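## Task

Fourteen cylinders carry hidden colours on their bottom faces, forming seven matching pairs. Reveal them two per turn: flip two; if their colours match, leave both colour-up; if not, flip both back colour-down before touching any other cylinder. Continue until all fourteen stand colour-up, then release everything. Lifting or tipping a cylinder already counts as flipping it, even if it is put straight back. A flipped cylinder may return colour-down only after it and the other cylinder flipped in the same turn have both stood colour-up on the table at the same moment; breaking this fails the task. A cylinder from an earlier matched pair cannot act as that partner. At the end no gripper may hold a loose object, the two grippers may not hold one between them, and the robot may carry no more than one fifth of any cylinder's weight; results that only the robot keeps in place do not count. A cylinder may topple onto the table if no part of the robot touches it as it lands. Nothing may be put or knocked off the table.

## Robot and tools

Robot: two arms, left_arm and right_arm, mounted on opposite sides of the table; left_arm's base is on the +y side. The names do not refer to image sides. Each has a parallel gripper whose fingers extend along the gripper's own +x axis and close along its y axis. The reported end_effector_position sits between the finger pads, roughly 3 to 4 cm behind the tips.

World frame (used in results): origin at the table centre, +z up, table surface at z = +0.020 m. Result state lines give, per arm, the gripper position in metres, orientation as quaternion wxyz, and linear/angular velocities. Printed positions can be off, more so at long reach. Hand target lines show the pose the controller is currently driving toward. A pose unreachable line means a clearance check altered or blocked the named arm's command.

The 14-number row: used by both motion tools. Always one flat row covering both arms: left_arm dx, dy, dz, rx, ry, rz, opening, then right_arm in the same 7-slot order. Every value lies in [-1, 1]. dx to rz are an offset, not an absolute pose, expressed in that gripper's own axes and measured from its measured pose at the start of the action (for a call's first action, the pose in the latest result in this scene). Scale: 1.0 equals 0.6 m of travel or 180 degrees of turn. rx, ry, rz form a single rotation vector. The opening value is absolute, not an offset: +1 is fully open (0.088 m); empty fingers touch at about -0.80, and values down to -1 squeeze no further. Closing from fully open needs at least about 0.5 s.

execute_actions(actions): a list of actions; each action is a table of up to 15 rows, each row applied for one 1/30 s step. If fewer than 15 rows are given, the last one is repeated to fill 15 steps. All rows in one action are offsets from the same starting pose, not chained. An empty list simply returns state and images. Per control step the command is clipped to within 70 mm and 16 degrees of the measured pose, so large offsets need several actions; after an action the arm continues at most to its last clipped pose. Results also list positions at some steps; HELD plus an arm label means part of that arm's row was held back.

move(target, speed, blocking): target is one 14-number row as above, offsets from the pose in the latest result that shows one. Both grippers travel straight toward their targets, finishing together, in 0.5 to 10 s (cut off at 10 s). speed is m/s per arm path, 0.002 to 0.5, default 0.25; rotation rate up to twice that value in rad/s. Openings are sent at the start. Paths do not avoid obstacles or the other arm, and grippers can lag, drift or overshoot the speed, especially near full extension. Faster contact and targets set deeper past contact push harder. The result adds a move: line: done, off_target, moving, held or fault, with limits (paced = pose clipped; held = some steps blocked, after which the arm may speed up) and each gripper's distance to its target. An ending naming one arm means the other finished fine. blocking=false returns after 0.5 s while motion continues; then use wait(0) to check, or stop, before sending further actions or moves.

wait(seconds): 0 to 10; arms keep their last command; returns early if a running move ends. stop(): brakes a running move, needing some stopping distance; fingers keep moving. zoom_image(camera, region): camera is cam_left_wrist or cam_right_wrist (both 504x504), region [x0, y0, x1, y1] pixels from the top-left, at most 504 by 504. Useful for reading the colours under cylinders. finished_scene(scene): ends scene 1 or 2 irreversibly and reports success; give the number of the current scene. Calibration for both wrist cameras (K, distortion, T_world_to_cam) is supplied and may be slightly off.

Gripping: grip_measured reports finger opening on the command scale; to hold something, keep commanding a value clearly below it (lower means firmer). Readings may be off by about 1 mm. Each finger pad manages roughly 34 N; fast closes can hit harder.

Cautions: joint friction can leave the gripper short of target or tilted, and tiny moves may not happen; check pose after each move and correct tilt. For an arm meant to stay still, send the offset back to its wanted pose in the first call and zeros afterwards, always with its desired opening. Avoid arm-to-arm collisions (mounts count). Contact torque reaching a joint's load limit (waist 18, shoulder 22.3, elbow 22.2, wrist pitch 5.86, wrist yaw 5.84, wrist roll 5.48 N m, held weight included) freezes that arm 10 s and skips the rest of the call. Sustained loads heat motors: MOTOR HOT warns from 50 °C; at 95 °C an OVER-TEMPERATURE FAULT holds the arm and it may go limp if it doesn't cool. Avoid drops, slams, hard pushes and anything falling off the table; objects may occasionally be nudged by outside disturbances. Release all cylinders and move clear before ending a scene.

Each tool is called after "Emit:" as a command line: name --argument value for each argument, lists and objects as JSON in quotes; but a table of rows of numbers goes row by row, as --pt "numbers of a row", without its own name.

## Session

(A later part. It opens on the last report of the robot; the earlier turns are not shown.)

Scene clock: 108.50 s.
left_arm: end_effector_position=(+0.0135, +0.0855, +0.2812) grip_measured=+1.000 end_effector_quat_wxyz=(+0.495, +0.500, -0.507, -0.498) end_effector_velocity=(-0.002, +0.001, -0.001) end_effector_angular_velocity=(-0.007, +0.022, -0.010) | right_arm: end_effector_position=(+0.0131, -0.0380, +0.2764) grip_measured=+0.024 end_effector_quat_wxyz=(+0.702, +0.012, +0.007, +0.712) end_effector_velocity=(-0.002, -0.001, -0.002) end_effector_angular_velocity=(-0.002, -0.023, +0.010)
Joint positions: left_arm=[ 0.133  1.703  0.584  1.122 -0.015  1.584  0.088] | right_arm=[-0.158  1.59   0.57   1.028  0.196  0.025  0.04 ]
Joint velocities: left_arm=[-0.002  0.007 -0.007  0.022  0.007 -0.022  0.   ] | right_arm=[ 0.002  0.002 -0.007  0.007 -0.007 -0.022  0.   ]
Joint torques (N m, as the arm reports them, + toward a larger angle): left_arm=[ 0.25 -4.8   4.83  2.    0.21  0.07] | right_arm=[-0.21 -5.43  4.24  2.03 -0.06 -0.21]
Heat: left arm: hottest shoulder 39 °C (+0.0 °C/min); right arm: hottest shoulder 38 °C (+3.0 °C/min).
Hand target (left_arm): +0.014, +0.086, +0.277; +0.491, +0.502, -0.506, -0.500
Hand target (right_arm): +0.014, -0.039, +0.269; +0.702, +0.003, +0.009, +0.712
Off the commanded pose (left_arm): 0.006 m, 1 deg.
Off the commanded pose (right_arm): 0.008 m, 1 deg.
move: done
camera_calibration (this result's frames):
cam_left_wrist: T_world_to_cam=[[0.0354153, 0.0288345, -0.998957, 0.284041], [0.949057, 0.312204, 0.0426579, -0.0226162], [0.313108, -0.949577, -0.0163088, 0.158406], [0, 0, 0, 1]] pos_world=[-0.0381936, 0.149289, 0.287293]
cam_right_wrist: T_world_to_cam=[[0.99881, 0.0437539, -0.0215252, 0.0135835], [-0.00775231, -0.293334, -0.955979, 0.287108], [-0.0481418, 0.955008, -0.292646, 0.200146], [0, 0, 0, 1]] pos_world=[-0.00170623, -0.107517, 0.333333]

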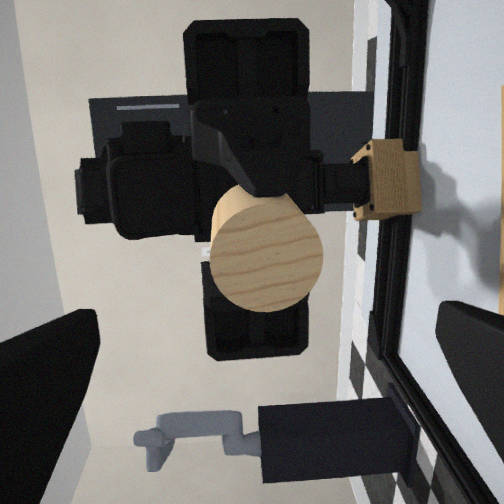

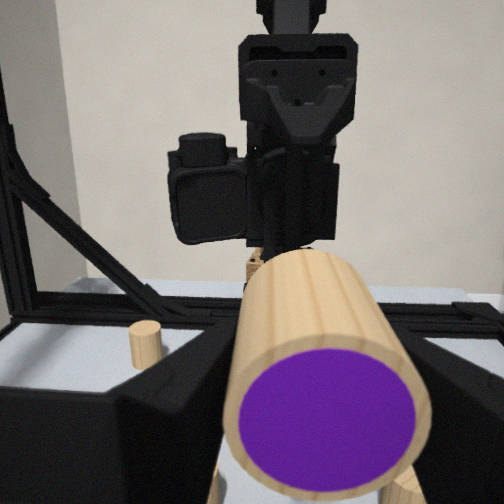

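Emit:
move --target '[0.141,0.001,0.002,0,0,0,1,0,0,0,0,0,0,-0.3]' --speed 0.1

Emit:
execute_actions --actions '[[[0,0,0,0,0,0,-0.3,0,0,0,0,0,0,-0.3]],[[0,0,0,0,0,0,-0.3,0,0,0,0,0,0,-0.3]],[[0,0,0,0,0,0,-0.3,0,0,0,0,0,0,0.6]]]'

Emit:
move --target '[-0.1,0,0,0,0,0,-0.3,-0.1,0,-0.01,-0.008,0.004,-0.005,1]' --speed 0.15

Emit:
move --target '[-0.1,-0.203,-0.018,0,0,-0.497,-0.3,0,0,0,0,0,0,1]' --speed 0.3

Emit:
move --target '[0.145,0,0,0,0,0,-0.3,0,0,0,0,0,0,1]' --speed 0.08

Scene clock: 114.53 s.
left_arm: end_effector_position=(+0.0117, +0.0036, +0.2824) grip_measured=+1.000 end_effector_quat_wxyz=(+0.495, +0.500, -0.507, -0.498) end_effector_velocity=(-0.000, -0.001, +0.000) end_effector_angular_velocity=(+0.003, +0.007, +0.005) | right_arm: end_effector_position=(+0.0131, -0.0380, +0.2760) grip_measured=+0.025 end_effector_quat_wxyz=(+0.702, +0.012, +0.007, +0.712) end_effector_velocity=(+0.000, -0.001, +0.002) end_effector_angular_velocity=(+0.007, -0.006, +0.005)
Joint positions: left_arm=[ 0.133  1.95   0.934  1.02  -0.014  1.584  0.088] | right_arm=[-0.158  1.591  0.569  1.029  0.195  0.025  0.04 ]
Joint velocities: left_arm=[-0.002  0.002  0.007 -0.007 -0.007 -0.007  0.   ] | right_arm=[-0.002 -0.002 -0.002  0.007 -0.007 -0.007  0.   ]
Joint torques (N m, as the arm reports them, + toward a larger angle): left_arm=[ 0.05 -6.51  7.01  1.58  0.04 -0.06] | right_arm=[ 0.04 -6.41  5.67  1.75  0.01  0.01]
Heat: left arm: hottest shoulder 39 °C (-1.0 °C/min); right arm: hottest shoulder 38 °C (+2.0 °C/min).
Hand target (left_arm): +0.012, +0.001, +0.282; +0.495, +0.500, -0.507, -0.498
Hand target (right_arm): +0.013, -0.038, +0.276; +0.702, +0.012, +0.007, +0.712
Off the commanded pose (left_arm): 0.003 m, 0 deg.
Off the commanded pose (right_arm): 0.000 m, 0 deg.
move: done
camera_calibration (this result's frames):
cam_left_wrist: T_world_to_cam=[[0.0353984, 0.0280726, -0.998979, 0.287686], [0.949058, 0.312236, 0.0424037, 0.00471479], [0.313108, -0.94959, -0.0155898, 0.0810207], [0, 0, 0, 1]] pos_world=[-0.0400265, 0.0673882, 0.288456]
cam_right_wrist: T_world_to_cam=[[0.998805, 0.0441164, -0.0210148, 0.0134931], [-0.00712159, -0.294044, -0.955765, 0.286571], [-0.0483443, 0.954773, -0.293379, 0.200275], [0, 0, 0, 1]] pos_world=[-0.00175396, -0.107548, 0.332935]

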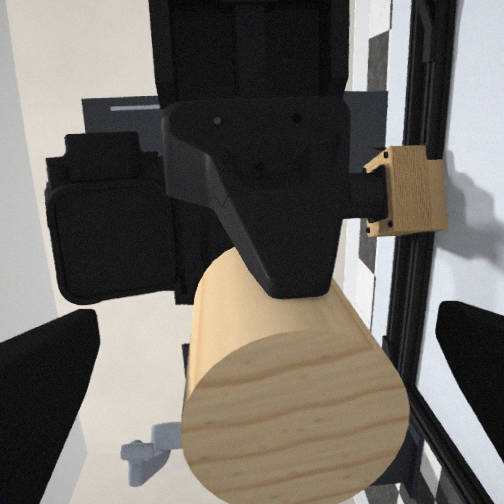

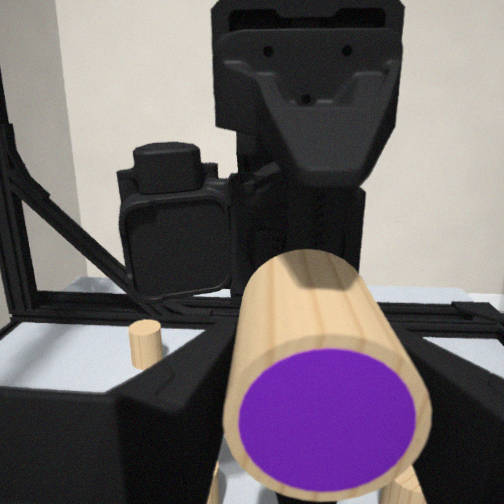

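Scene clock: 116.03 s.
left_arm: end_effector_position=(+0.0117, +0.0036, +0.2823) grip_measured=+0.042 end_effector_quat_wxyz=(+0.495, +0.500, -0.507, -0.498) end_effector_velocity=(-0.000, +0.001, -0.009) end_effector_angular_velocity=(+0.032, +0.007, +0.005) | right_arm: end_effector_position=(+0.0131, -0.0380, +0.2760) grip_measured=+0.592 end_effector_quat_wxyz=(+0.702, +0.012, +0.007, +0.712) end_effector_velocity=(+0.002, -0.000, -0.002) end_effector_angular_velocity=(-0.007, -0.009, -0.000)
Joint positions: left_arm=[ 0.133  1.95   0.934  1.02  -0.014  1.585  0.041] | right_arm=[-0.158  1.591  0.569  1.029  0.195  0.025  0.068]
Joint velocities: left_arm=[-0.002  0.002 -0.007 -0.022 -0.007 -0.007 -0.   ] | right_arm=[-0.007 -0.002 -0.002 -0.007 -0.007 -0.007  0.004]
Joint torques (N m, as the arm reports them, + toward a larger angle): left_arm=[-0.06 -7.53  5.92  1.75 -0.01 -0.01] | right_arm=[ 0.05 -6.32  5.57  1.84  0.   -0.01]
Heat: left arm: hottest shoulder 39 °C (-2.0 °C/min); right arm: hottest shoulder 38 °C (+1.0 °C/min).
Hand target (left_arm): +0.012, +0.004, +0.282; +0.495, +0.500, -0.507, -0.498
Hand target (right_arm): +0.013, -0.038, +0.276; +0.702, +0.012, +0.007, +0.712
Off the commanded pose (left_arm): 0.000 m, 0 deg.
Off the commanded pose (right_arm): 0.000 m, 0 deg.
Step readings (end_effector_position; steps 1 to 15: 1st action; 16 to 30: 2nd action; 31 to 45: 3rd action):
0: left_arm (+0.0117, +0.0036, +0.2824) | right_arm (+0.0131, -0.0380, +0.2760)
1: left_arm (+0.0117, +0.0036, +0.2825) | right_arm (+0.0131, -0.0380, +0.2760)
2: left_arm (+0.0117, +0.0036, +0.2825) | right_arm (+0.0131, -0.0380, +0.2760)
4: left_arm (+0.0117, +0.0036, +0.2825) | right_arm (+0.0131, -0.0380, +0.2760)
8: left_arm (+0.0117, +0.0036, +0.2825) | right_arm (+0.0131, -0.0380, +0.2760)
15: left_arm (+0.0117, +0.0036, +0.2825) | right_arm (+0.0131, -0.0380, +0.2760)
16: left_arm (+0.0117, +0.0036, +0.2825) | right_arm (+0.0131, -0.0380, +0.2760)
17: left_arm (+0.0117, +0.0036, +0.2825) | right_arm (+0.0131, -0.0380, +0.2760)
19: left_arm (+0.0117, +0.0036, +0.2825) | right_arm (+0.0131, -0.0380, +0.2760)
23: left_arm (+0.0117, +0.0036, +0.2823) | right_arm (+0.0131, -0.0380, +0.2760)
30: left_arm (+0.0117, +0.0036, +0.2823) | right_arm (+0.0131, -0.0380, +0.2760)
31: left_arm (+0.0117, +0.0036, +0.2823) | right_arm (+0.0131, -0.0380, +0.2760)
32: left_arm (+0.0117, +0.0036, +0.2823) | right_arm (+0.0131, -0.0380, +0.2760)
34: left_arm (+0.0117, +0.0036, +0.2823) | right_arm (+0.0131, -0.0380, +0.2760)
38: left_arm (+0.0117, +0.0036, +0.2823) | right_arm (+0.0131, -0.0380, +0.2760)
45: end_effector_position above
camera_calibration (this result's frames):
cam_left_wrist: T_world_to_cam=[[0.0357885, 0.02845, -0.998954, 0.28759], [0.94904, 0.312222, 0.0428922, 0.00458075], [0.313115, -0.949583, -0.0158262, 0.0810858], [0, 0, 0, 1]] pos_world=[-0.0400289, 0.0673856, 0.288376]
cam_right_wrist: T_world_to_cam=[[0.998805, 0.0441164, -0.0210148, 0.0134931], [-0.00712159, -0.294044, -0.955765, 0.286571], [-0.0483443, 0.954773, -0.293379, 0.200275], [0, 0, 0, 1]] pos_world=[-0.00175396, -0.107548, 0.332935]

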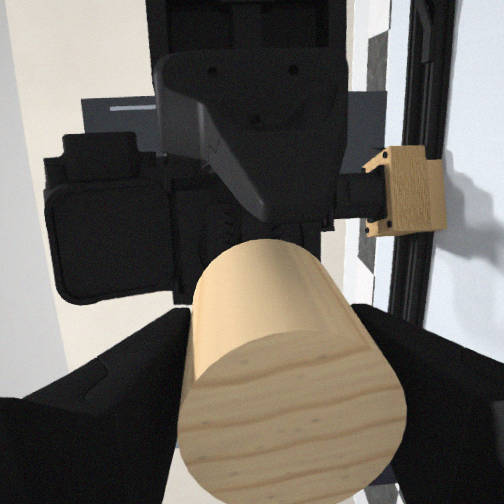

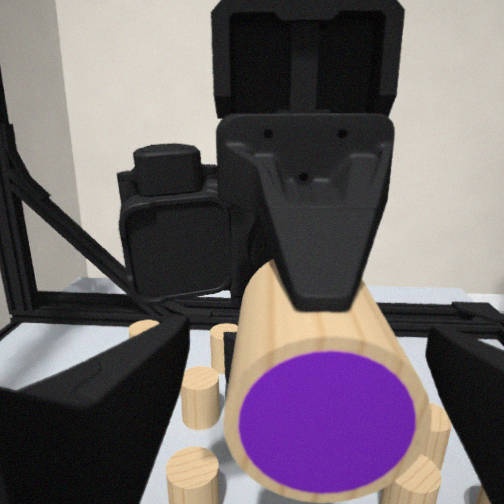

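Scene clock: 116.93 s.
left_arm: end_effector_position=(+0.0124, +0.0616, +0.2767) grip_measured=+0.041 end_effector_quat_wxyz=(+0.491, +0.504, -0.503, -0.502) end_effector_velocity=(-0.002, +0.003, -0.003) end_effector_angular_velocity=(+0.012, +0.022, +0.000) | right_arm: end_effector_position=(+0.0137, -0.0945, +0.2730) grip_measured=+1.000 end_effector_quat_wxyz=(+0.707, +0.005, +0.003, +0.707) end_effector_velocity=(+0.001, -0.003, +0.001) end_effector_angular_velocity=(+0.002, -0.007, -0.005)
Joint positions: left_arm=[ 0.132  1.785  0.68   1.093 -0.014  1.585  0.041] | right_arm=[-0.096  1.372  0.367  1.007  0.272  0.01   0.088]
Joint velocities: left_arm=[-0.007 -0.007 -0.012 -0.007 -0.007 -0.022 -0.   ] | right_arm=[ 0.002 -0.017 -0.007 -0.007  0.007 -0.007  0.   ]
Joint torques (N m, as the arm reports them, + toward a larger angle): left_arm=[-0.23 -7.66  5.17  2.13 -0.14 -0.08] | right_arm=[ 0.19 -5.47  3.97  1.57  0.12 -0.18]
Heat: left arm: hottest shoulder 39 °C (-2.0 °C/min); right arm: hottest shoulder 38 °C (+1.0 °C/min).
Hand target (left_arm): +0.012, +0.064, +0.282; +0.495, +0.500, -0.507, -0.498
Hand target (right_arm): +0.014, -0.098, +0.270; +0.707, -0.002, +0.003, +0.707
Off the commanded pose (left_arm): 0.006 m, 1 deg.
Off the commanded pose (right_arm): 0.005 m, 1 deg.
move: done
camera_calibration (this result's frames):
cam_left_wrist: T_world_to_cam=[[0.0362065, 0.0432488, -0.998408, 0.279201], [0.949499, 0.310098, 0.0478656, -0.0151494], [0.311675, -0.94972, -0.0298371, 0.139684], [0, 0, 0, 1]] pos_world=[-0.0392605, 0.125283, 0.283649]
cam_right_wrist: T_world_to_cam=[[0.999562, 0.0291272, -0.00527039, 0.00962612], [0.00364697, -0.297882, -0.954596, 0.26628], [-0.0293747, 0.954158, -0.297857, 0.254304], [0, 0, 0, 1]] pos_world=[-0.00312292, -0.163607, 0.329986]

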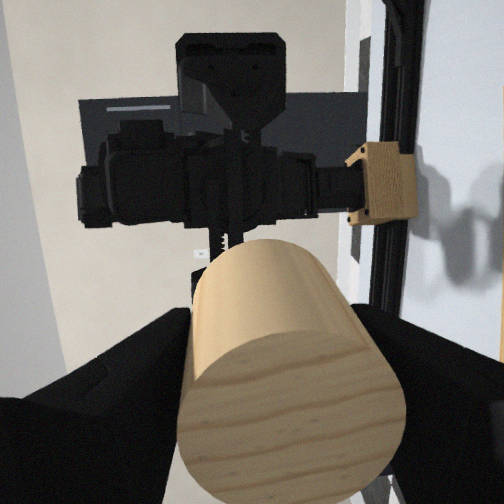

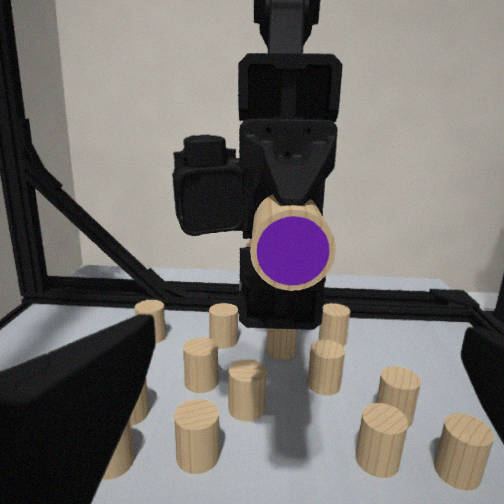

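Scene clock: 119.97 s.
left_arm: end_effector_position=(+0.0250, +0.1243, +0.1551) grip_measured=+0.039 end_effector_quat_wxyz=(-0.002, +0.712, -0.002, -0.702) end_effector_velocity=(+0.000, -0.000, +0.009) end_effector_angular_velocity=(+0.002, -0.007, +0.005) | right_arm: end_effector_position=(+0.0137, -0.0946, +0.2730) grip_measured=+1.000 end_effector_quat_wxyz=(+0.707, +0.005, +0.003, +0.707) end_effector_velocity=(-0.000, +0.000, +0.000) end_effector_angular_velocity=(-0.002, +0.007, +0.005)
Joint positions: left_arm=[ 0.16   2.096  1.583 -1.057 -0.014  1.58   0.041] | right_arm=[-0.096  1.371  0.367  1.007  0.272  0.01   0.088]
Joint velocities: left_arm=[-0.002 -0.007  0.027 -0.037 -0.007 -0.007 -0.   ] | right_arm=[-0.002 -0.002  0.002 -0.007 -0.007  0.007  0.   ]
Joint torques (N m, as the arm reports them, + toward a larger angle): left_arm=[ 0.19 -7.51  6.82 -0.02  0.17  0.  ] | right_arm=[ 0.05 -4.66  5.68  1.83  0.01  0.  ]
Heat: left arm: hottest shoulder 39 °C (-2.0 °C/min); right arm: hottest shoulder 37 °C (+1.0 °C/min).
Hand target (left_arm): +0.025, +0.122, +0.155; -0.002, +0.711, -0.001, -0.704
Hand target (right_arm): +0.014, -0.095, +0.273; +0.707, +0.005, +0.003, +0.707
Off the commanded pose (left_arm): 0.002 m, 0 deg.
Off the commanded pose (right_arm): 0.000 m, 0 deg.
move: done
camera_calibration (this result's frames):
cam_left_wrist: T_world_to_cam=[[0.0275401, 0.999071, 0.033144, -0.123912], [0.941811, -0.0370452, 0.334094, -0.0418896], [0.335012, 0.0220144, -0.941957, 0.211815], [0, 0, 0, 1]] pos_world=[-0.0280958, 0.117582, 0.217622]
cam_right_wrist: T_world_to_cam=[[0.999562, 0.0291272, -0.00527039, 0.00961865], [0.00364697, -0.297882, -0.954596, 0.266318], [-0.0293747, 0.954158, -0.297857, 0.254349], [0, 0, 0, 1]] pos_world=[-0.00311429, -0.163638, 0.330036]

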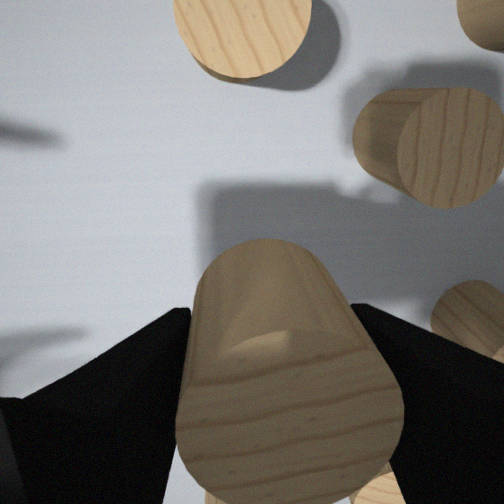

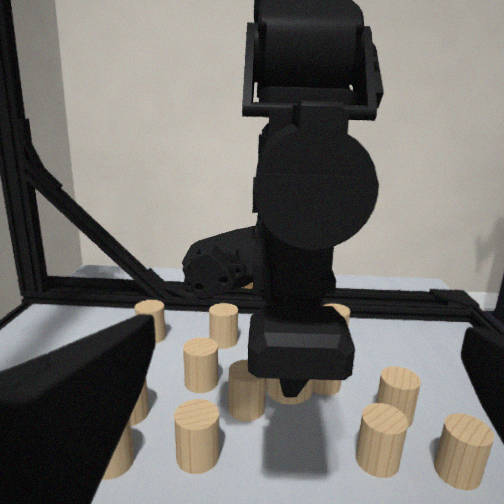

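Scene clock: 121.33 s.
left_arm: end_effector_position=(+0.0257, +0.1229, +0.0751) grip_measured=+0.039 end_effector_quat_wxyz=(+0.001, +0.712, -0.006, -0.702) end_effector_velocity=(-0.002, +0.001, -0.003) end_effector_angular_velocity=(+0.002, +0.007, +0.005) | right_arm: end_effector_position=(+0.0137, -0.0946, +0.2730) grip_measured=+1.000 end_effector_quat_wxyz=(+0.707, +0.005, +0.003, +0.707) end_effector_velocity=(-0.000, +0.000, +0.000) end_effector_angular_velocity=(-0.002, -0.023, +0.005)
Joint positions: left_arm=[ 0.161  2.217  1.432 -0.777 -0.014  1.582  0.041] | right_arm=[-0.096  1.371  0.367  1.007  0.272  0.01   0.088]
Joint velocities: left_arm=[-0.002  0.002 -0.007  0.007  0.007 -0.007 -0.   ] | right_arm=[-0.002 -0.002  0.002 -0.007 -0.007 -0.022  0.   ]
Joint torques (N m, as the arm reports them, + toward a larger angle): left_arm=[ 0.16 -6.96  4.48  0.89  0.04  0.05] | right_arm=[ 0.03 -4.7   5.66  1.82  0.01 -0.01]
Heat: left arm: hottest shoulder 39 °C (-2.0 °C/min); right arm: hottest shoulder 37 °C (+1.0 °C/min).
Hand target (left_arm): +0.027, +0.125, +0.068; -0.002, +0.712, -0.002, -0.702
Hand target (right_arm): +0.014, -0.095, +0.273; +0.707, +0.005, +0.003, +0.707
Off the commanded pose (left_arm): 0.007 m, 1 deg.
Off the commanded pose (right_arm): 0.000 m, 0 deg.
move: done
camera_calibration (this result's frames):
cam_left_wrist: T_world_to_cam=[[0.0279198, 0.999331, 0.0236423, -0.119198], [0.941783, -0.0342251, 0.334475, -0.0161604], [0.33506, 0.0129274, -0.942108, 0.137405], [0, 0, 0, 1]] pos_world=[-0.0274915, 0.116789, 0.137674]
cam_right_wrist: T_world_to_cam=[[0.999562, 0.0291272, -0.00527039, 0.00961865], [0.00364697, -0.297882, -0.954596, 0.266318], [-0.0293747, 0.954158, -0.297857, 0.254349], [0, 0, 0, 1]] pos_world=[-0.00311429, -0.163638, 0.330036]

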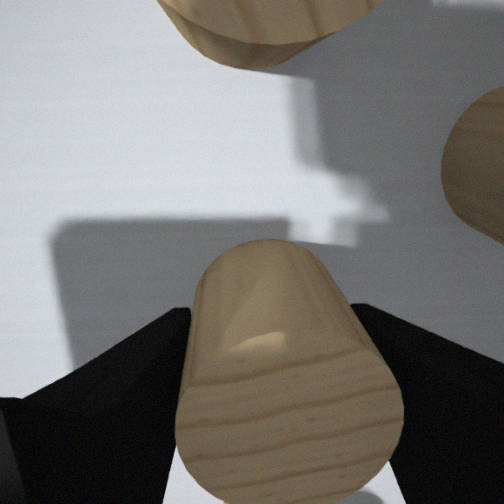

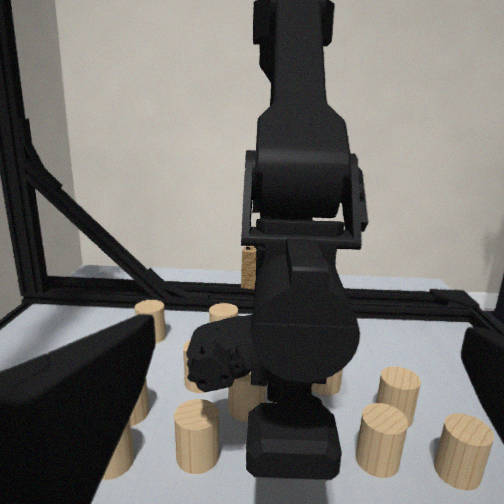

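Emit:
execute_actions --actions '[[[0,0,0,0,0,0,0.5,0,0,0,0,0,0,1]]]'

Emit:
move --target '[-0.14,0,0,0,0,0,0.5,0,0,0,0,0,0,1]' --speed 0.15

Emit:
move --target '[-0.005,0.004,-0.147,0,-0.005,0,0.5,0,0,0,0,0,0,1]' --speed 0.2

Scene clock: 123.93 s.
left_arm: end_effector_position=(+0.0258, +0.1228, +0.0748) grip_measured=+0.493 end_effector_quat_wxyz=(+0.001, +0.712, -0.006, -0.702) end_effector_velocity=(-0.002, +0.005, +0.000) end_effector_angular_velocity=(+0.022, -0.007, -0.015) | right_arm: end_effector_position=(+0.0137, -0.0946, +0.2730) grip_measured=+1.000 end_effector_quat_wxyz=(+0.707, +0.005, +0.003, +0.707) end_effector_velocity=(+0.002, -0.000, -0.005) end_effector_angular_velocity=(-0.021, -0.013, -0.010)
Joint positions: left_arm=[ 0.162  2.217  1.431 -0.775 -0.013  1.582  0.063] | right_arm=[-0.096  1.371  0.367  1.007  0.272  0.01   0.088]
Joint velocities: left_arm=[-0.007 -0.002 -0.002 -0.022 -0.007  0.007  0.003] | right_arm=[-0.002 -0.002 -0.002 -0.022  0.007 -0.007  0.   ]
Joint torques (N m, as the arm reports them, + toward a larger angle): left_arm=[-0.09 -8.46  5.25  0.06  0.05  0.01] | right_arm=[ 0.02 -4.64  5.69  1.83  0.   -0.01]
Heat: left arm: hottest shoulder 39 °C (-2.0 °C/min); right arm: hottest shoulder 37 °C (+1.0 °C/min).
Hand target (left_arm): +0.026, +0.123, +0.075; +0.001, +0.712, -0.005, -0.702
Hand target (right_arm): +0.014, -0.095, +0.273; +0.707, +0.005, +0.003, +0.707
Off the commanded pose (left_arm): 0.000 m, 0 deg.
Off the commanded pose (right_arm): 0.000 m, 0 deg.
Step readings (end_effector_position):
0: left_arm (+0.0258, +0.1223, +0.0748) | right_arm (+0.0137, -0.0946, +0.2730)
1: left_arm (+0.0258, +0.1223, +0.0748) | right_arm (+0.0137, -0.0946, +0.2730)
2: left_arm (+0.0258, +0.1223, +0.0748) | right_arm (+0.0137, -0.0946, +0.2730)
4: left_arm (+0.0258, +0.1223, +0.0748) | right_arm (+0.0137, -0.0946, +0.2730)
8: left_arm (+0.0258, +0.1223, +0.0748) | right_arm (+0.0137, -0.0946, +0.2730)
15: end_effector_position above
camera_calibration (this result's frames):
cam_left_wrist: T_world_to_cam=[[0.0279321, 0.999348, 0.0228728, -0.119042], [0.941908, -0.0339745, 0.334148, -0.0161595], [0.334707, 0.0122106, -0.942243, 0.137193], [0, 0, 0, 1]] pos_world=[-0.0273737, 0.116741, 0.137392]
cam_right_wrist: T_world_to_cam=[[0.999562, 0.0291272, -0.00527039, 0.00961865], [0.00364697, -0.297882, -0.954596, 0.266318], [-0.0293747, 0.954158, -0.297857, 0.254349], [0, 0, 0, 1]] pos_world=[-0.00311429, -0.163638, 0.330036]

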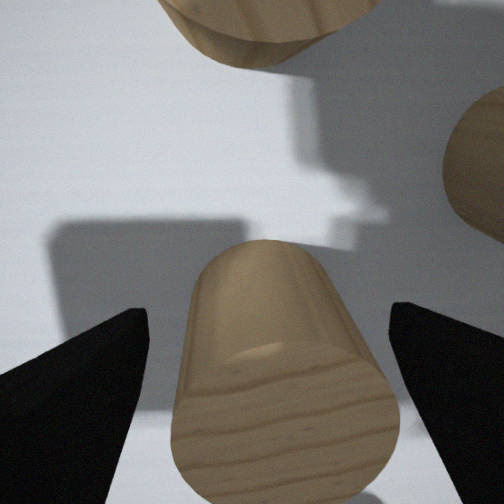

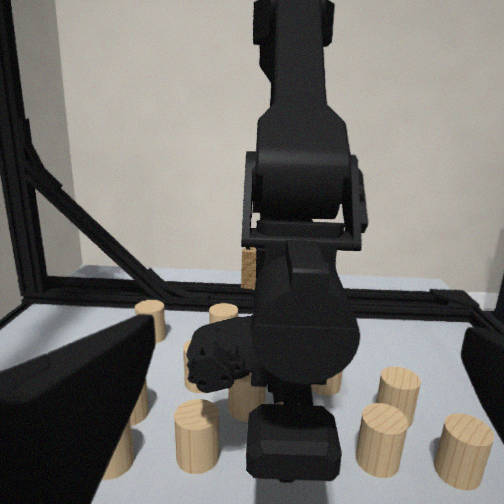

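Scene clock: 124.93 s.
left_arm: end_effector_position=(+0.0251, +0.1261, +0.1516) grip_measured=+0.500 end_effector_quat_wxyz=(-0.006, +0.712, +0.000, -0.702) end_effector_velocity=(-0.002, -0.001, +0.005) end_effector_angular_velocity=(-0.007, -0.007, -0.015) | right_arm: end_effector_position=(+0.0137, -0.0946, +0.2731) grip_measured=+1.000 end_effector_quat_wxyz=(+0.707, +0.005, +0.003, +0.707) end_effector_velocity=(+0.002, -0.000, -0.003) end_effector_angular_velocity=(-0.012, -0.011, -0.010)
Joint positions: left_arm=[ 0.16   2.1    1.573 -1.053 -0.013  1.582  0.063] | right_arm=[-0.096  1.371  0.367  1.007  0.272  0.01   0.088]
Joint velocities: left_arm=[-0.007 -0.007  0.007 -0.007 -0.007  0.007 -0.   ] | right_arm=[-0.002  0.002 -0.002 -0.007  0.007 -0.007  0.   ]
Joint torques (N m, as the arm reports them, + toward a larger angle): left_arm=[-0.25 -9.32  6.82  0.    0.04 -0.09] | right_arm=[ 0.1  -4.66  5.72  1.83  0.01 -0.01]
Heat: left arm: hottest shoulder 40 °C (-1.0 °C/min); right arm: hottest shoulder 37 °C (+1.0 °C/min).
Hand target (left_arm): +0.024, +0.123, +0.159; +0.001, +0.712, -0.006, -0.702
Hand target (right_arm): +0.014, -0.095, +0.273; +0.707, +0.005, +0.003, +0.707
Off the commanded pose (left_arm): 0.008 m, 1 deg.
Off the commanded pose (right_arm): 0.000 m, 0 deg.
move: done
camera_calibration (this result's frames):
cam_left_wrist: T_world_to_cam=[[0.0286968, 0.998741, 0.0411541, -0.126841], [0.941905, -0.0408015, 0.333392, -0.0401559], [0.334651, 0.0291959, -0.94189, 0.207541], [0, 0, 0, 1]] pos_world=[-0.0279907, 0.118984, 0.214088]
cam_right_wrist: T_world_to_cam=[[0.999561, 0.0291292, -0.0053622, 0.00964429], [0.00354906, -0.297531, -0.954706, 0.266459], [-0.0294052, 0.954268, -0.297504, 0.254287], [0, 0, 0, 1]] pos_world=[-0.00310838, -0.163659, 0.330093]

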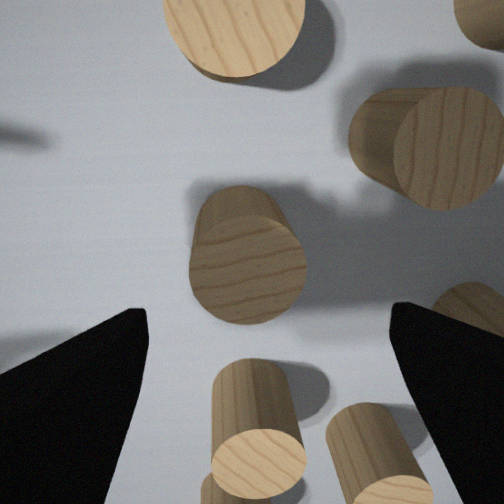

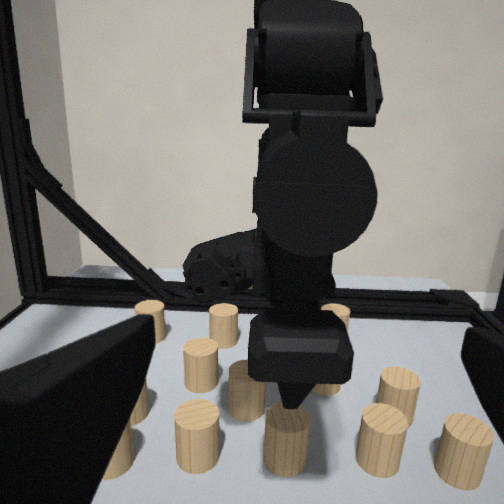

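Scene clock: 125.77 s.
left_arm: end_effector_position=(+0.1135, +0.1247, +0.1573) grip_measured=+0.500 end_effector_quat_wxyz=(-0.004, +0.710, +0.001, -0.705) end_effector_velocity=(-0.001, -0.006, +0.001) end_effector_angular_velocity=(-0.018, +0.003, -0.024) | right_arm: end_effector_position=(+0.0137, -0.0946, +0.2731) grip_measured=+1.000 end_effector_quat_wxyz=(+0.707, +0.005, +0.003, +0.707) end_effector_velocity=(-0.000, -0.000, -0.002) end_effector_angular_velocity=(-0.007, -0.009, +0.005)
Joint positions: left_arm=[ 0.382  2.137  1.655 -1.094 -0.008  1.799  0.063] | right_arm=[-0.096  1.371  0.367  1.007  0.272  0.01   0.088]
Joint velocities: left_arm=[-0.002  0.007  0.017  0.007  0.007  0.022  0.   ] | right_arm=[-0.002 -0.002 -0.002 -0.007 -0.007 -0.007  0.   ]
Joint torques (N m, as the arm reports them, + toward a larger angle): left_arm=[ 0.   -7.55  6.79 -0.04  0.24  0.11] | right_arm=[ 0.04 -4.67  5.62  1.83  0.    0.01]
Heat: left arm: hottest shoulder 40 °C (-1.0 °C/min); right arm: hottest shoulder 37 °C (+1.0 °C/min).
Hand target (left_arm): +0.113, +0.123, +0.156; -0.005, +0.707, -0.000, -0.707
Hand target (right_arm): +0.014, -0.095, +0.273; +0.707, +0.005, +0.003, +0.707
Off the commanded pose (left_arm): 0.002 m, 1 deg.
Off the commanded pose (right_arm): 0.000 m, 0 deg.
move: done
camera_calibration (this result's frames):
cam_left_wrist: T_world_to_cam=[[0.024709, 0.99891, 0.0395924, -0.127507], [0.944154, -0.0363351, 0.327496, -0.125183], [0.328578, 0.0292892, -0.944023, 0.184384], [0, 0, 0, 1]] pos_world=[0.0607581, 0.117419, 0.220108]
cam_right_wrist: T_world_to_cam=[[0.999561, 0.0291292, -0.0053622, 0.00964429], [0.00354906, -0.297531, -0.954706, 0.266459], [-0.0294052, 0.954268, -0.297504, 0.254287], [0, 0, 0, 1]] pos_world=[-0.00310838, -0.163659, 0.330093]

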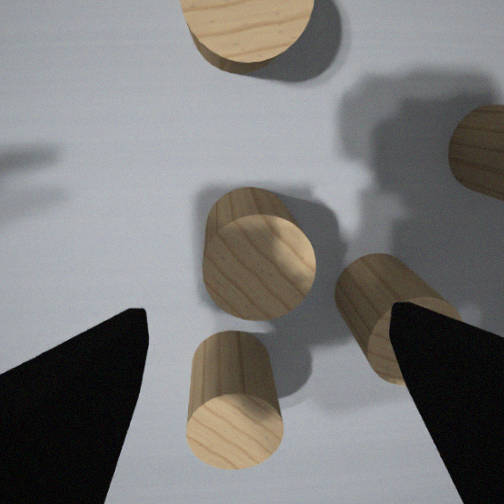

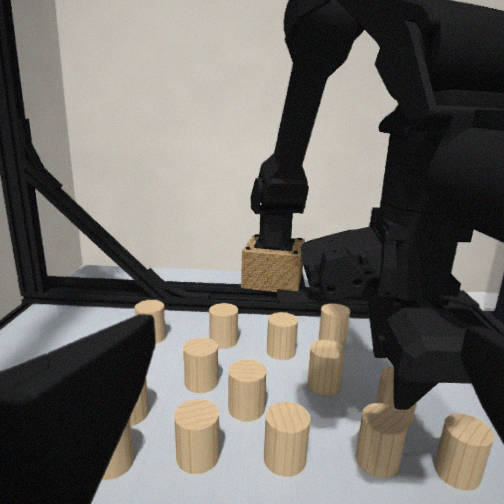

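Emit:
execute_actions --actions '[]'

Scene clock: 135.73 s.
left_arm: end_effector_position=(+0.1136, +0.1245, +0.1575) grip_measured=+0.500 end_effector_quat_wxyz=(-0.004, +0.709, +0.001, -0.705) end_effector_velocity=(+0.000, -0.001, -0.002) end_effector_angular_velocity=(-0.001, -0.008, +0.005) | right_arm: end_effector_position=(+0.0137, -0.0946, +0.2731) grip_measured=+1.000 end_effector_quat_wxyz=(+0.707, +0.005, +0.003, +0.707) end_effector_velocity=(-0.002, -0.000, -0.002) end_effector_angular_velocity=(-0.007, -0.009, +0.020)
Joint positions: left_arm=[ 0.382  2.138  1.657 -1.095 -0.008  1.801  0.063] | right_arm=[-0.096  1.371  0.367  1.007  0.272  0.01   0.088]
Joint velocities: left_arm=[-0.002  0.002 -0.002  0.007 -0.007 -0.007 -0.   ] | right_arm=[-0.002 -0.002 -0.002 -0.007 -0.022 -0.007  0.   ]
Joint torques (N m, as the arm reports them, + toward a larger angle): left_arm=[ 0.13 -7.51  6.97 -0.04  0.27  0.12] | right_arm=[ 0.01 -4.7   5.65  1.82  0.01 -0.01]
Heat: left arm: hottest shoulder 40 °C (+1.0 °C/min); right arm: hottest shoulder 36 °C (-1.0 °C/min).
Hand target (left_arm): +0.113, +0.123, +0.156; -0.005, +0.707, -0.000, -0.707
Hand target (right_arm): +0.014, -0.095, +0.273; +0.707, +0.005, +0.003, +0.707
Off the commanded pose (left_arm): 0.002 m, 1 deg.
Off the commanded pose (right_arm): 0.000 m, 0 deg.
camera_calibration (this result's frames):
cam_left_wrist: T_world_to_cam=[[0.0262463, 0.998874, 0.0395105, -0.127464], [0.944223, -0.0377502, 0.327135, -0.125162], [0.328258, 0.0287206, -0.944151, 0.184631], [0, 0, 0, 1]] pos_world=[0.0609193, 0.117293, 0.220301]
cam_right_wrist: T_world_to_cam=[[0.999561, 0.0291292, -0.0053622, 0.00964429], [0.00354906, -0.297531, -0.954706, 0.266459], [-0.0294052, 0.954268, -0.297504, 0.254287], [0, 0, 0, 1]] pos_world=[-0.00310838, -0.163659, 0.330093]

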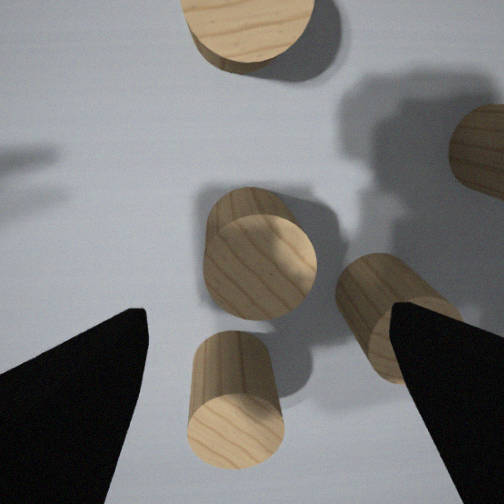

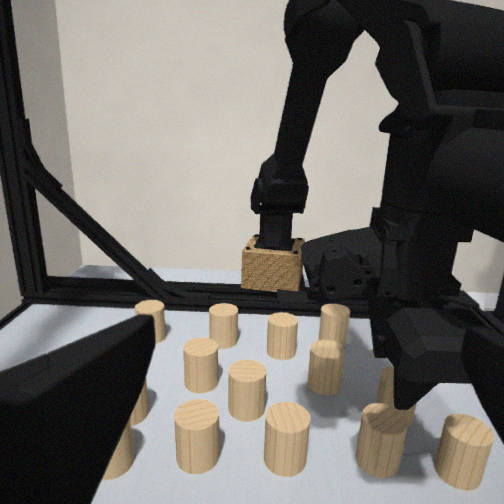

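Emit:
move --target '[0.148,-0.002,-0.003,0,0,0,0.35,0,0,0,0,0,0,1]' --speed 0.08

Emit:
execute_actions --actions '[[[0,0,0,0,0,0,-0.3,0,0,0,0,0,0,1]],[[0,0,0,0,0,0,-0.3,0,0,0,0,0,0,1]]]'

Emit:
move --target '[-0.13,0,0,0,0,0,-0.3,0,0,0,0,0,0,1]' --speed 0.15

Scene clock: 140.03 s.
left_arm: end_effector_position=(+0.1158, +0.1246, +0.0730) grip_measured=+0.350 end_effector_quat_wxyz=(-0.001, +0.710, -0.002, -0.704) end_effector_velocity=(-0.002, -0.001, -0.001) end_effector_angular_velocity=(-0.004, +0.007, +0.005) | right_arm: end_effector_position=(+0.0137, -0.0946, +0.2731) grip_measured=+1.000 end_effector_quat_wxyz=(+0.707, +0.005, +0.003, +0.707) end_effector_velocity=(-0.000, -0.000, -0.005) end_effector_angular_velocity=(-0.021, -0.028, +0.005)
Joint positions: left_arm=[ 0.388  2.255  1.489 -0.801 -0.008  1.806  0.056] | right_arm=[-0.096  1.371  0.367  1.007  0.272  0.01   0.088]
Joint velocities: left_arm=[-0.002  0.002 -0.002  0.007  0.007 -0.007 -0.   ] | right_arm=[-0.002 -0.002 -0.002 -0.022 -0.007 -0.022  0.   ]
Joint torques (N m, as the arm reports them, + toward a larger angle): left_arm=[ 0.18 -7.71  4.73  0.42  0.04  0.12] | right_arm=[ 0.06 -4.68  5.67  1.82  0.01  0.  ]
Heat: left arm: hottest shoulder 41 °C (+3.0 °C/min); right arm: hottest shoulder 35 °C (-2.0 °C/min).
Hand target (left_arm): +0.116, +0.127, +0.069; -0.004, +0.709, +0.001, -0.705
Hand target (right_arm): +0.014, -0.095, +0.273; +0.707, +0.005, +0.003, +0.707
Off the commanded pose (left_arm): 0.005 m, 1 deg.
Off the commanded pose (right_arm): 0.000 m, 0 deg.
move: done
camera_calibration (this result's frames):
cam_left_wrist: T_world_to_cam=[[0.0254091, 0.999217, 0.03032, -0.123573], [0.943546, -0.0339915, 0.329492, -0.10017], [0.330264, 0.0202363, -0.943672, 0.104968], [0, 0, 0, 1]] pos_world=[0.062988, 0.117947, 0.135808]
cam_right_wrist: T_world_to_cam=[[0.999561, 0.0291292, -0.0053622, 0.00964429], [0.00354906, -0.297531, -0.954706, 0.266459], [-0.0294052, 0.954268, -0.297504, 0.254287], [0, 0, 0, 1]] pos_world=[-0.00310838, -0.163659, 0.330093]

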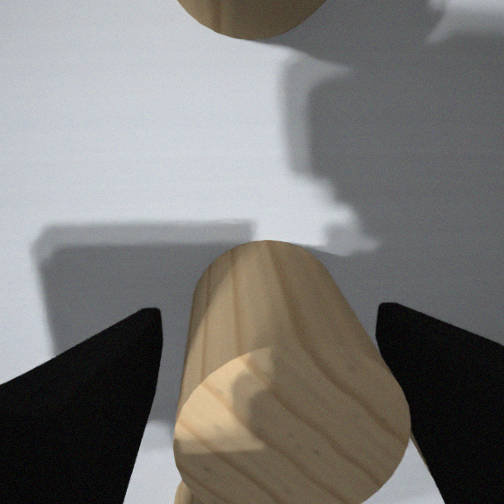

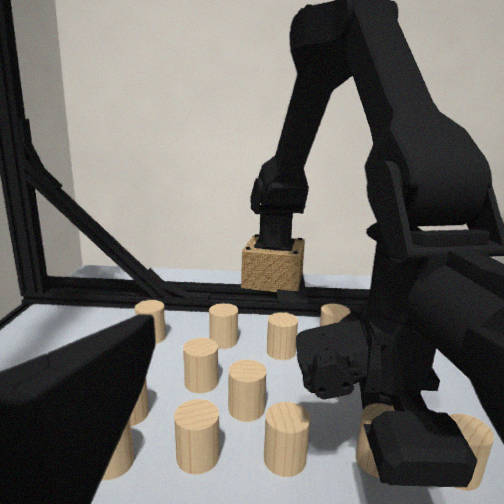

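Scene clock: 141.03 s.
left_arm: end_effector_position=(+0.1158, +0.1244, +0.0730) grip_measured=+0.038 end_effector_quat_wxyz=(-0.000, +0.710, -0.002, -0.704) end_effector_velocity=(+0.002, +0.003, +0.000) end_effector_angular_velocity=(+0.012, -0.020, +0.005) | right_arm: end_effector_position=(+0.0137, -0.0946, +0.2731) grip_measured=+1.000 end_effector_quat_wxyz=(+0.707, +0.005, +0.003, +0.707) end_effector_velocity=(-0.000, -0.000, +0.001) end_effector_angular_velocity=(+0.007, -0.005, +0.005)
Joint positions: left_arm=[ 0.388  2.255  1.489 -0.8   -0.008  1.806  0.041] | right_arm=[-0.096  1.371  0.367  1.007  0.272  0.01   0.088]
Joint velocities: left_arm=[-0.002 -0.002 -0.002 -0.007 -0.022 -0.007 -0.   ] | right_arm=[-0.002 -0.002 -0.002  0.007 -0.007 -0.007  0.   ]
Joint torques (N m, as the arm reports them, + toward a larger angle): left_arm=[-0.05 -8.6   5.26  0.2   0.05  0.01] | right_arm=[ 0.03 -4.68  5.7   1.82  0.   -0.01]
Heat: left arm: hottest shoulder 41 °C (+3.0 °C/min); right arm: hottest shoulder 35 °C (-3.0 °C/min).
Hand target (left_arm): +0.116, +0.124, +0.073; -0.000, +0.710, -0.003, -0.704
Hand target (right_arm): +0.014, -0.095, +0.273; +0.707, +0.005, +0.003, +0.707
Off the commanded pose (left_arm): 0.000 m, 0 deg.
Off the commanded pose (right_arm): 0.000 m, 0 deg.
Step readings (end_effector_position; steps 1 to 15: 1st action; 16 to 30: 2nd action):
0: left_arm (+0.1158, +0.1246, +0.0730) | right_arm (+0.0137, -0.0946, +0.2731)
1: left_arm (+0.1158, +0.1246, +0.0730) | right_arm (+0.0137, -0.0946, +0.2731)
2: left_arm (+0.1158, +0.1246, +0.0730) | right_arm (+0.0137, -0.0946, +0.2731)
4: left_arm (+0.1158, +0.1244, +0.0730) | right_arm (+0.0137, -0.0946, +0.2731)
8: left_arm (+0.1158, +0.1244, +0.0730) | right_arm (+0.0137, -0.0946, +0.2731)
15: left_arm (+0.1158, +0.1244, +0.0730) | right_arm (+0.0137, -0.0946, +0.2731)
16: left_arm (+0.1158, +0.1244, +0.0730) | right_arm (+0.0137, -0.0946, +0.2731)
17: left_arm (+0.1158, +0.1244, +0.0730) | right_arm (+0.0137, -0.0946, +0.2731)
19: left_arm (+0.1158, +0.1244, +0.0730) | right_arm (+0.0137, -0.0946, +0.2731)
23: left_arm (+0.1158, +0.1244, +0.0730) | right_arm (+0.0137, -0.0946, +0.2731)
30: end_effector_position above
camera_calibration (this result's frames):
cam_left_wrist: T_world_to_cam=[[0.0254039, 0.999239, 0.0295823, -0.123361], [0.943489, -0.0337467, 0.329681, -0.10025], [0.330429, 0.0195354, -0.943629, 0.105025], [0, 0, 0, 1]] pos_world=[0.0630151, 0.117832, 0.135804]
cam_right_wrist: T_world_to_cam=[[0.999561, 0.0291292, -0.0053622, 0.00964429], [0.00354906, -0.297531, -0.954706, 0.266459], [-0.0294052, 0.954268, -0.297504, 0.254287], [0, 0, 0, 1]] pos_world=[-0.00310838, -0.163659, 0.330093]

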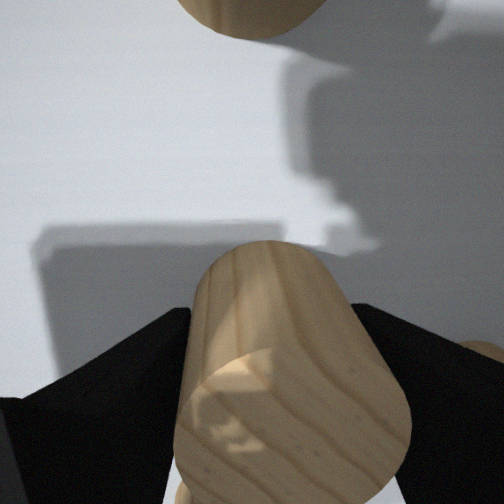

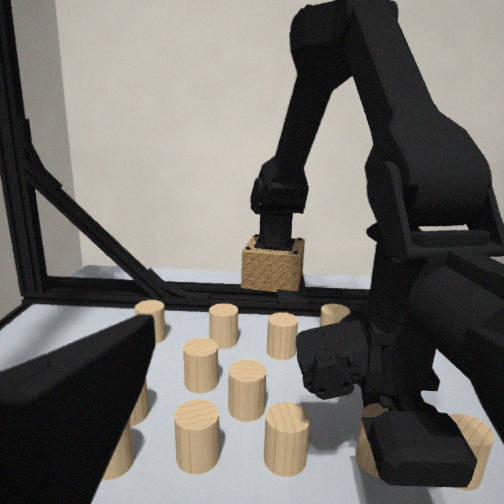

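Scene clock: 142.00 s.
left_arm: end_effector_position=(+0.1151, +0.1277, +0.1429) grip_measured=+0.038 end_effector_quat_wxyz=(-0.008, +0.709, +0.005, -0.706) end_effector_velocity=(-0.002, +0.001, +0.004) end_effector_angular_velocity=(+0.005, +0.009, +0.005) | right_arm: end_effector_position=(+0.0137, -0.0946, +0.2731) grip_measured=+1.000 end_effector_quat_wxyz=(+0.707, +0.005, +0.003, +0.707) end_effector_velocity=(+0.002, -0.001, -0.004) end_effector_angular_velocity=(-0.012, -0.011, -0.010)
Joint positions: left_arm=[ 0.388  2.151  1.618 -1.054 -0.008  1.806  0.041] | right_arm=[-0.096  1.371  0.367  1.007  0.272  0.01   0.088]
Joint velocities: left_arm=[-0.002 -0.002  0.012 -0.022  0.007 -0.007 -0.   ] | right_arm=[-0.002 -0.002 -0.007 -0.007  0.007 -0.007  0.   ]
Joint torques (N m, as the arm reports them, + toward a larger angle): left_arm=[-0.27 -9.74  6.88 -0.09  0.04 -0.06] | right_arm=[ 0.02 -4.69  5.64  1.82  0.01 -0.01]
Heat: left arm: hottest shoulder 41 °C (+3.0 °C/min); right arm: hottest shoulder 35 °C (-3.0 °C/min).
Hand target (left_arm): +0.115, +0.124, +0.151; -0.000, +0.710, -0.002, -0.704
Hand target (right_arm): +0.014, -0.095, +0.273; +0.707, +0.005, +0.003, +0.707
Off the commanded pose (left_arm): 0.009 m, 1 deg.
Off the commanded pose (right_arm): 0.000 m, 0 deg.
move: off_target (left_arm)
camera_calibration (this result's frames):
cam_left_wrist: T_world_to_cam=[[0.0255945, 0.998428, 0.0498619, -0.131535], [0.945058, -0.0404267, 0.324393, -0.121], [0.325898, 0.0388198, -0.944607, 0.16932], [0, 0, 0, 1]] pos_world=[0.0625377, 0.119864, 0.205751]
cam_right_wrist: T_world_to_cam=[[0.999561, 0.0291292, -0.0053622, 0.00964429], [0.00354906, -0.297531, -0.954706, 0.266459], [-0.0294052, 0.954268, -0.297504, 0.254287], [0, 0, 0, 1]] pos_world=[-0.00310838, -0.163659, 0.330093]

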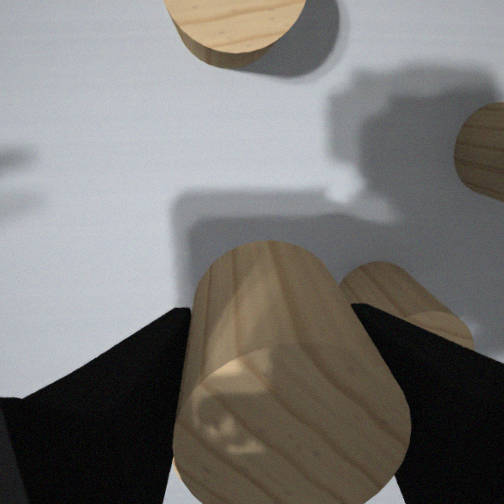

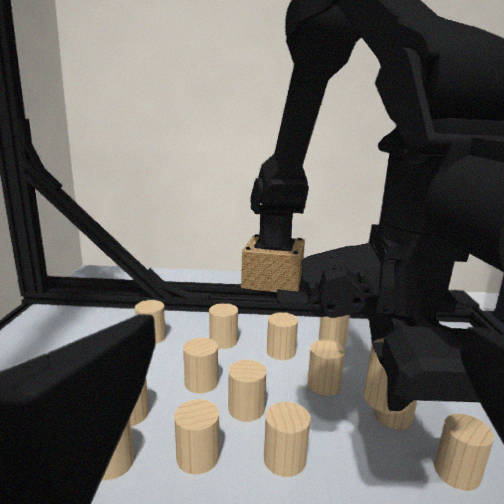

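Delta: X-.102, Y-.106, Z+.139.

Emit:
move --target '[-0.232,0.176,0.170,0,0,0.5,-0.3,0,0,0,0,0,0,1]' --speed 0.3

Scene clock: 146.23 s.
left_arm: end_effector_position=(+0.0115, +0.0216, +0.2814) grip_measured=+0.034 end_effector_quat_wxyz=(+0.489, +0.503, -0.501, -0.506) end_effector_velocity=(-0.000, -0.001, +0.001) end_effector_angular_velocity=(-0.007, +0.022, +0.015) | right_arm: end_effector_position=(+0.0137, -0.0946, +0.2731) grip_measured=+1.000 end_effector_quat_wxyz=(+0.707, +0.005, +0.003, +0.707) end_effector_velocity=(+0.002, -0.001, -0.003) end_effector_angular_velocity=(-0.016, +0.003, -0.010)
Joint positions: left_arm=[ 0.134  1.885  0.859  1.008 -0.007  1.579  0.041] | right_arm=[-0.096  1.371  0.367  1.007  0.272  0.01   0.088]
Joint velocities: left_arm=[-0.007  0.002  0.002  0.007 -0.022 -0.022 -0.   ] | right_arm=[-0.002 -0.007 -0.002 -0.022  0.007  0.007  0.   ]
Joint torques (N m, as the arm reports them, + toward a larger angle): left_arm=[-0.29 -6.5   5.97  2.13 -0.21 -0.12] | right_arm=[ 0.06 -4.68  5.68  1.82  0.   -0.01]
Heat: left arm: hottest shoulder 42 °C (+5.0 °C/min); right arm: hottest shoulder 35 °C (-4.0 °C/min).
Hand target (left_arm): +0.011, +0.021, +0.280; +0.491, +0.503, -0.500, -0.506
Hand target (right_arm): +0.014, -0.095, +0.273; +0.707, +0.005, +0.003, +0.707
Off the commanded pose (left_arm): 0.002 m, 1 deg.
Off the commanded pose (right_arm): 0.000 m, 0 deg.
move: done
camera_calibration (this result's frames):
cam_left_wrist: T_world_to_cam=[[0.0307856, 0.0507917, -0.998235, 0.285527], [0.951142, 0.305474, 0.0448763, -0.00120919], [0.307214, -0.950845, -0.0389059, 0.104791], [0, 0, 0, 1]] pos_world=[-0.0398334, 0.0855074, 0.289155]
cam_right_wrist: T_world_to_cam=[[0.999561, 0.0291292, -0.0053622, 0.00964429], [0.00354906, -0.297531, -0.954706, 0.266459], [-0.0294052, 0.954268, -0.297504, 0.254287], [0, 0, 0, 1]] pos_world=[-0.00310838, -0.163659, 0.330093]

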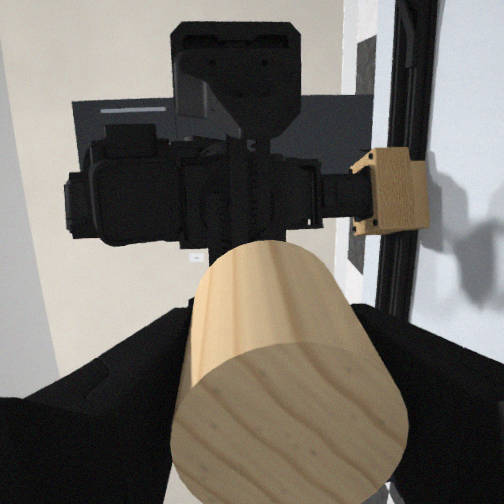

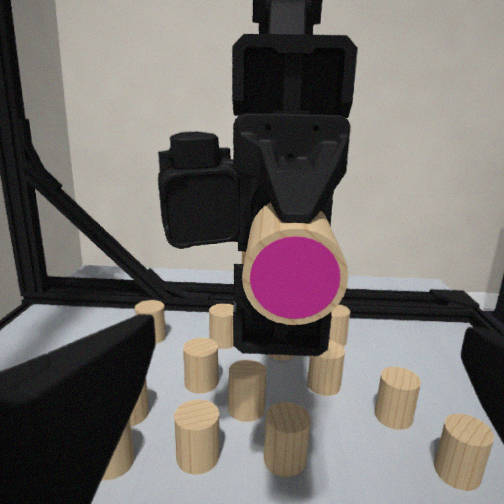

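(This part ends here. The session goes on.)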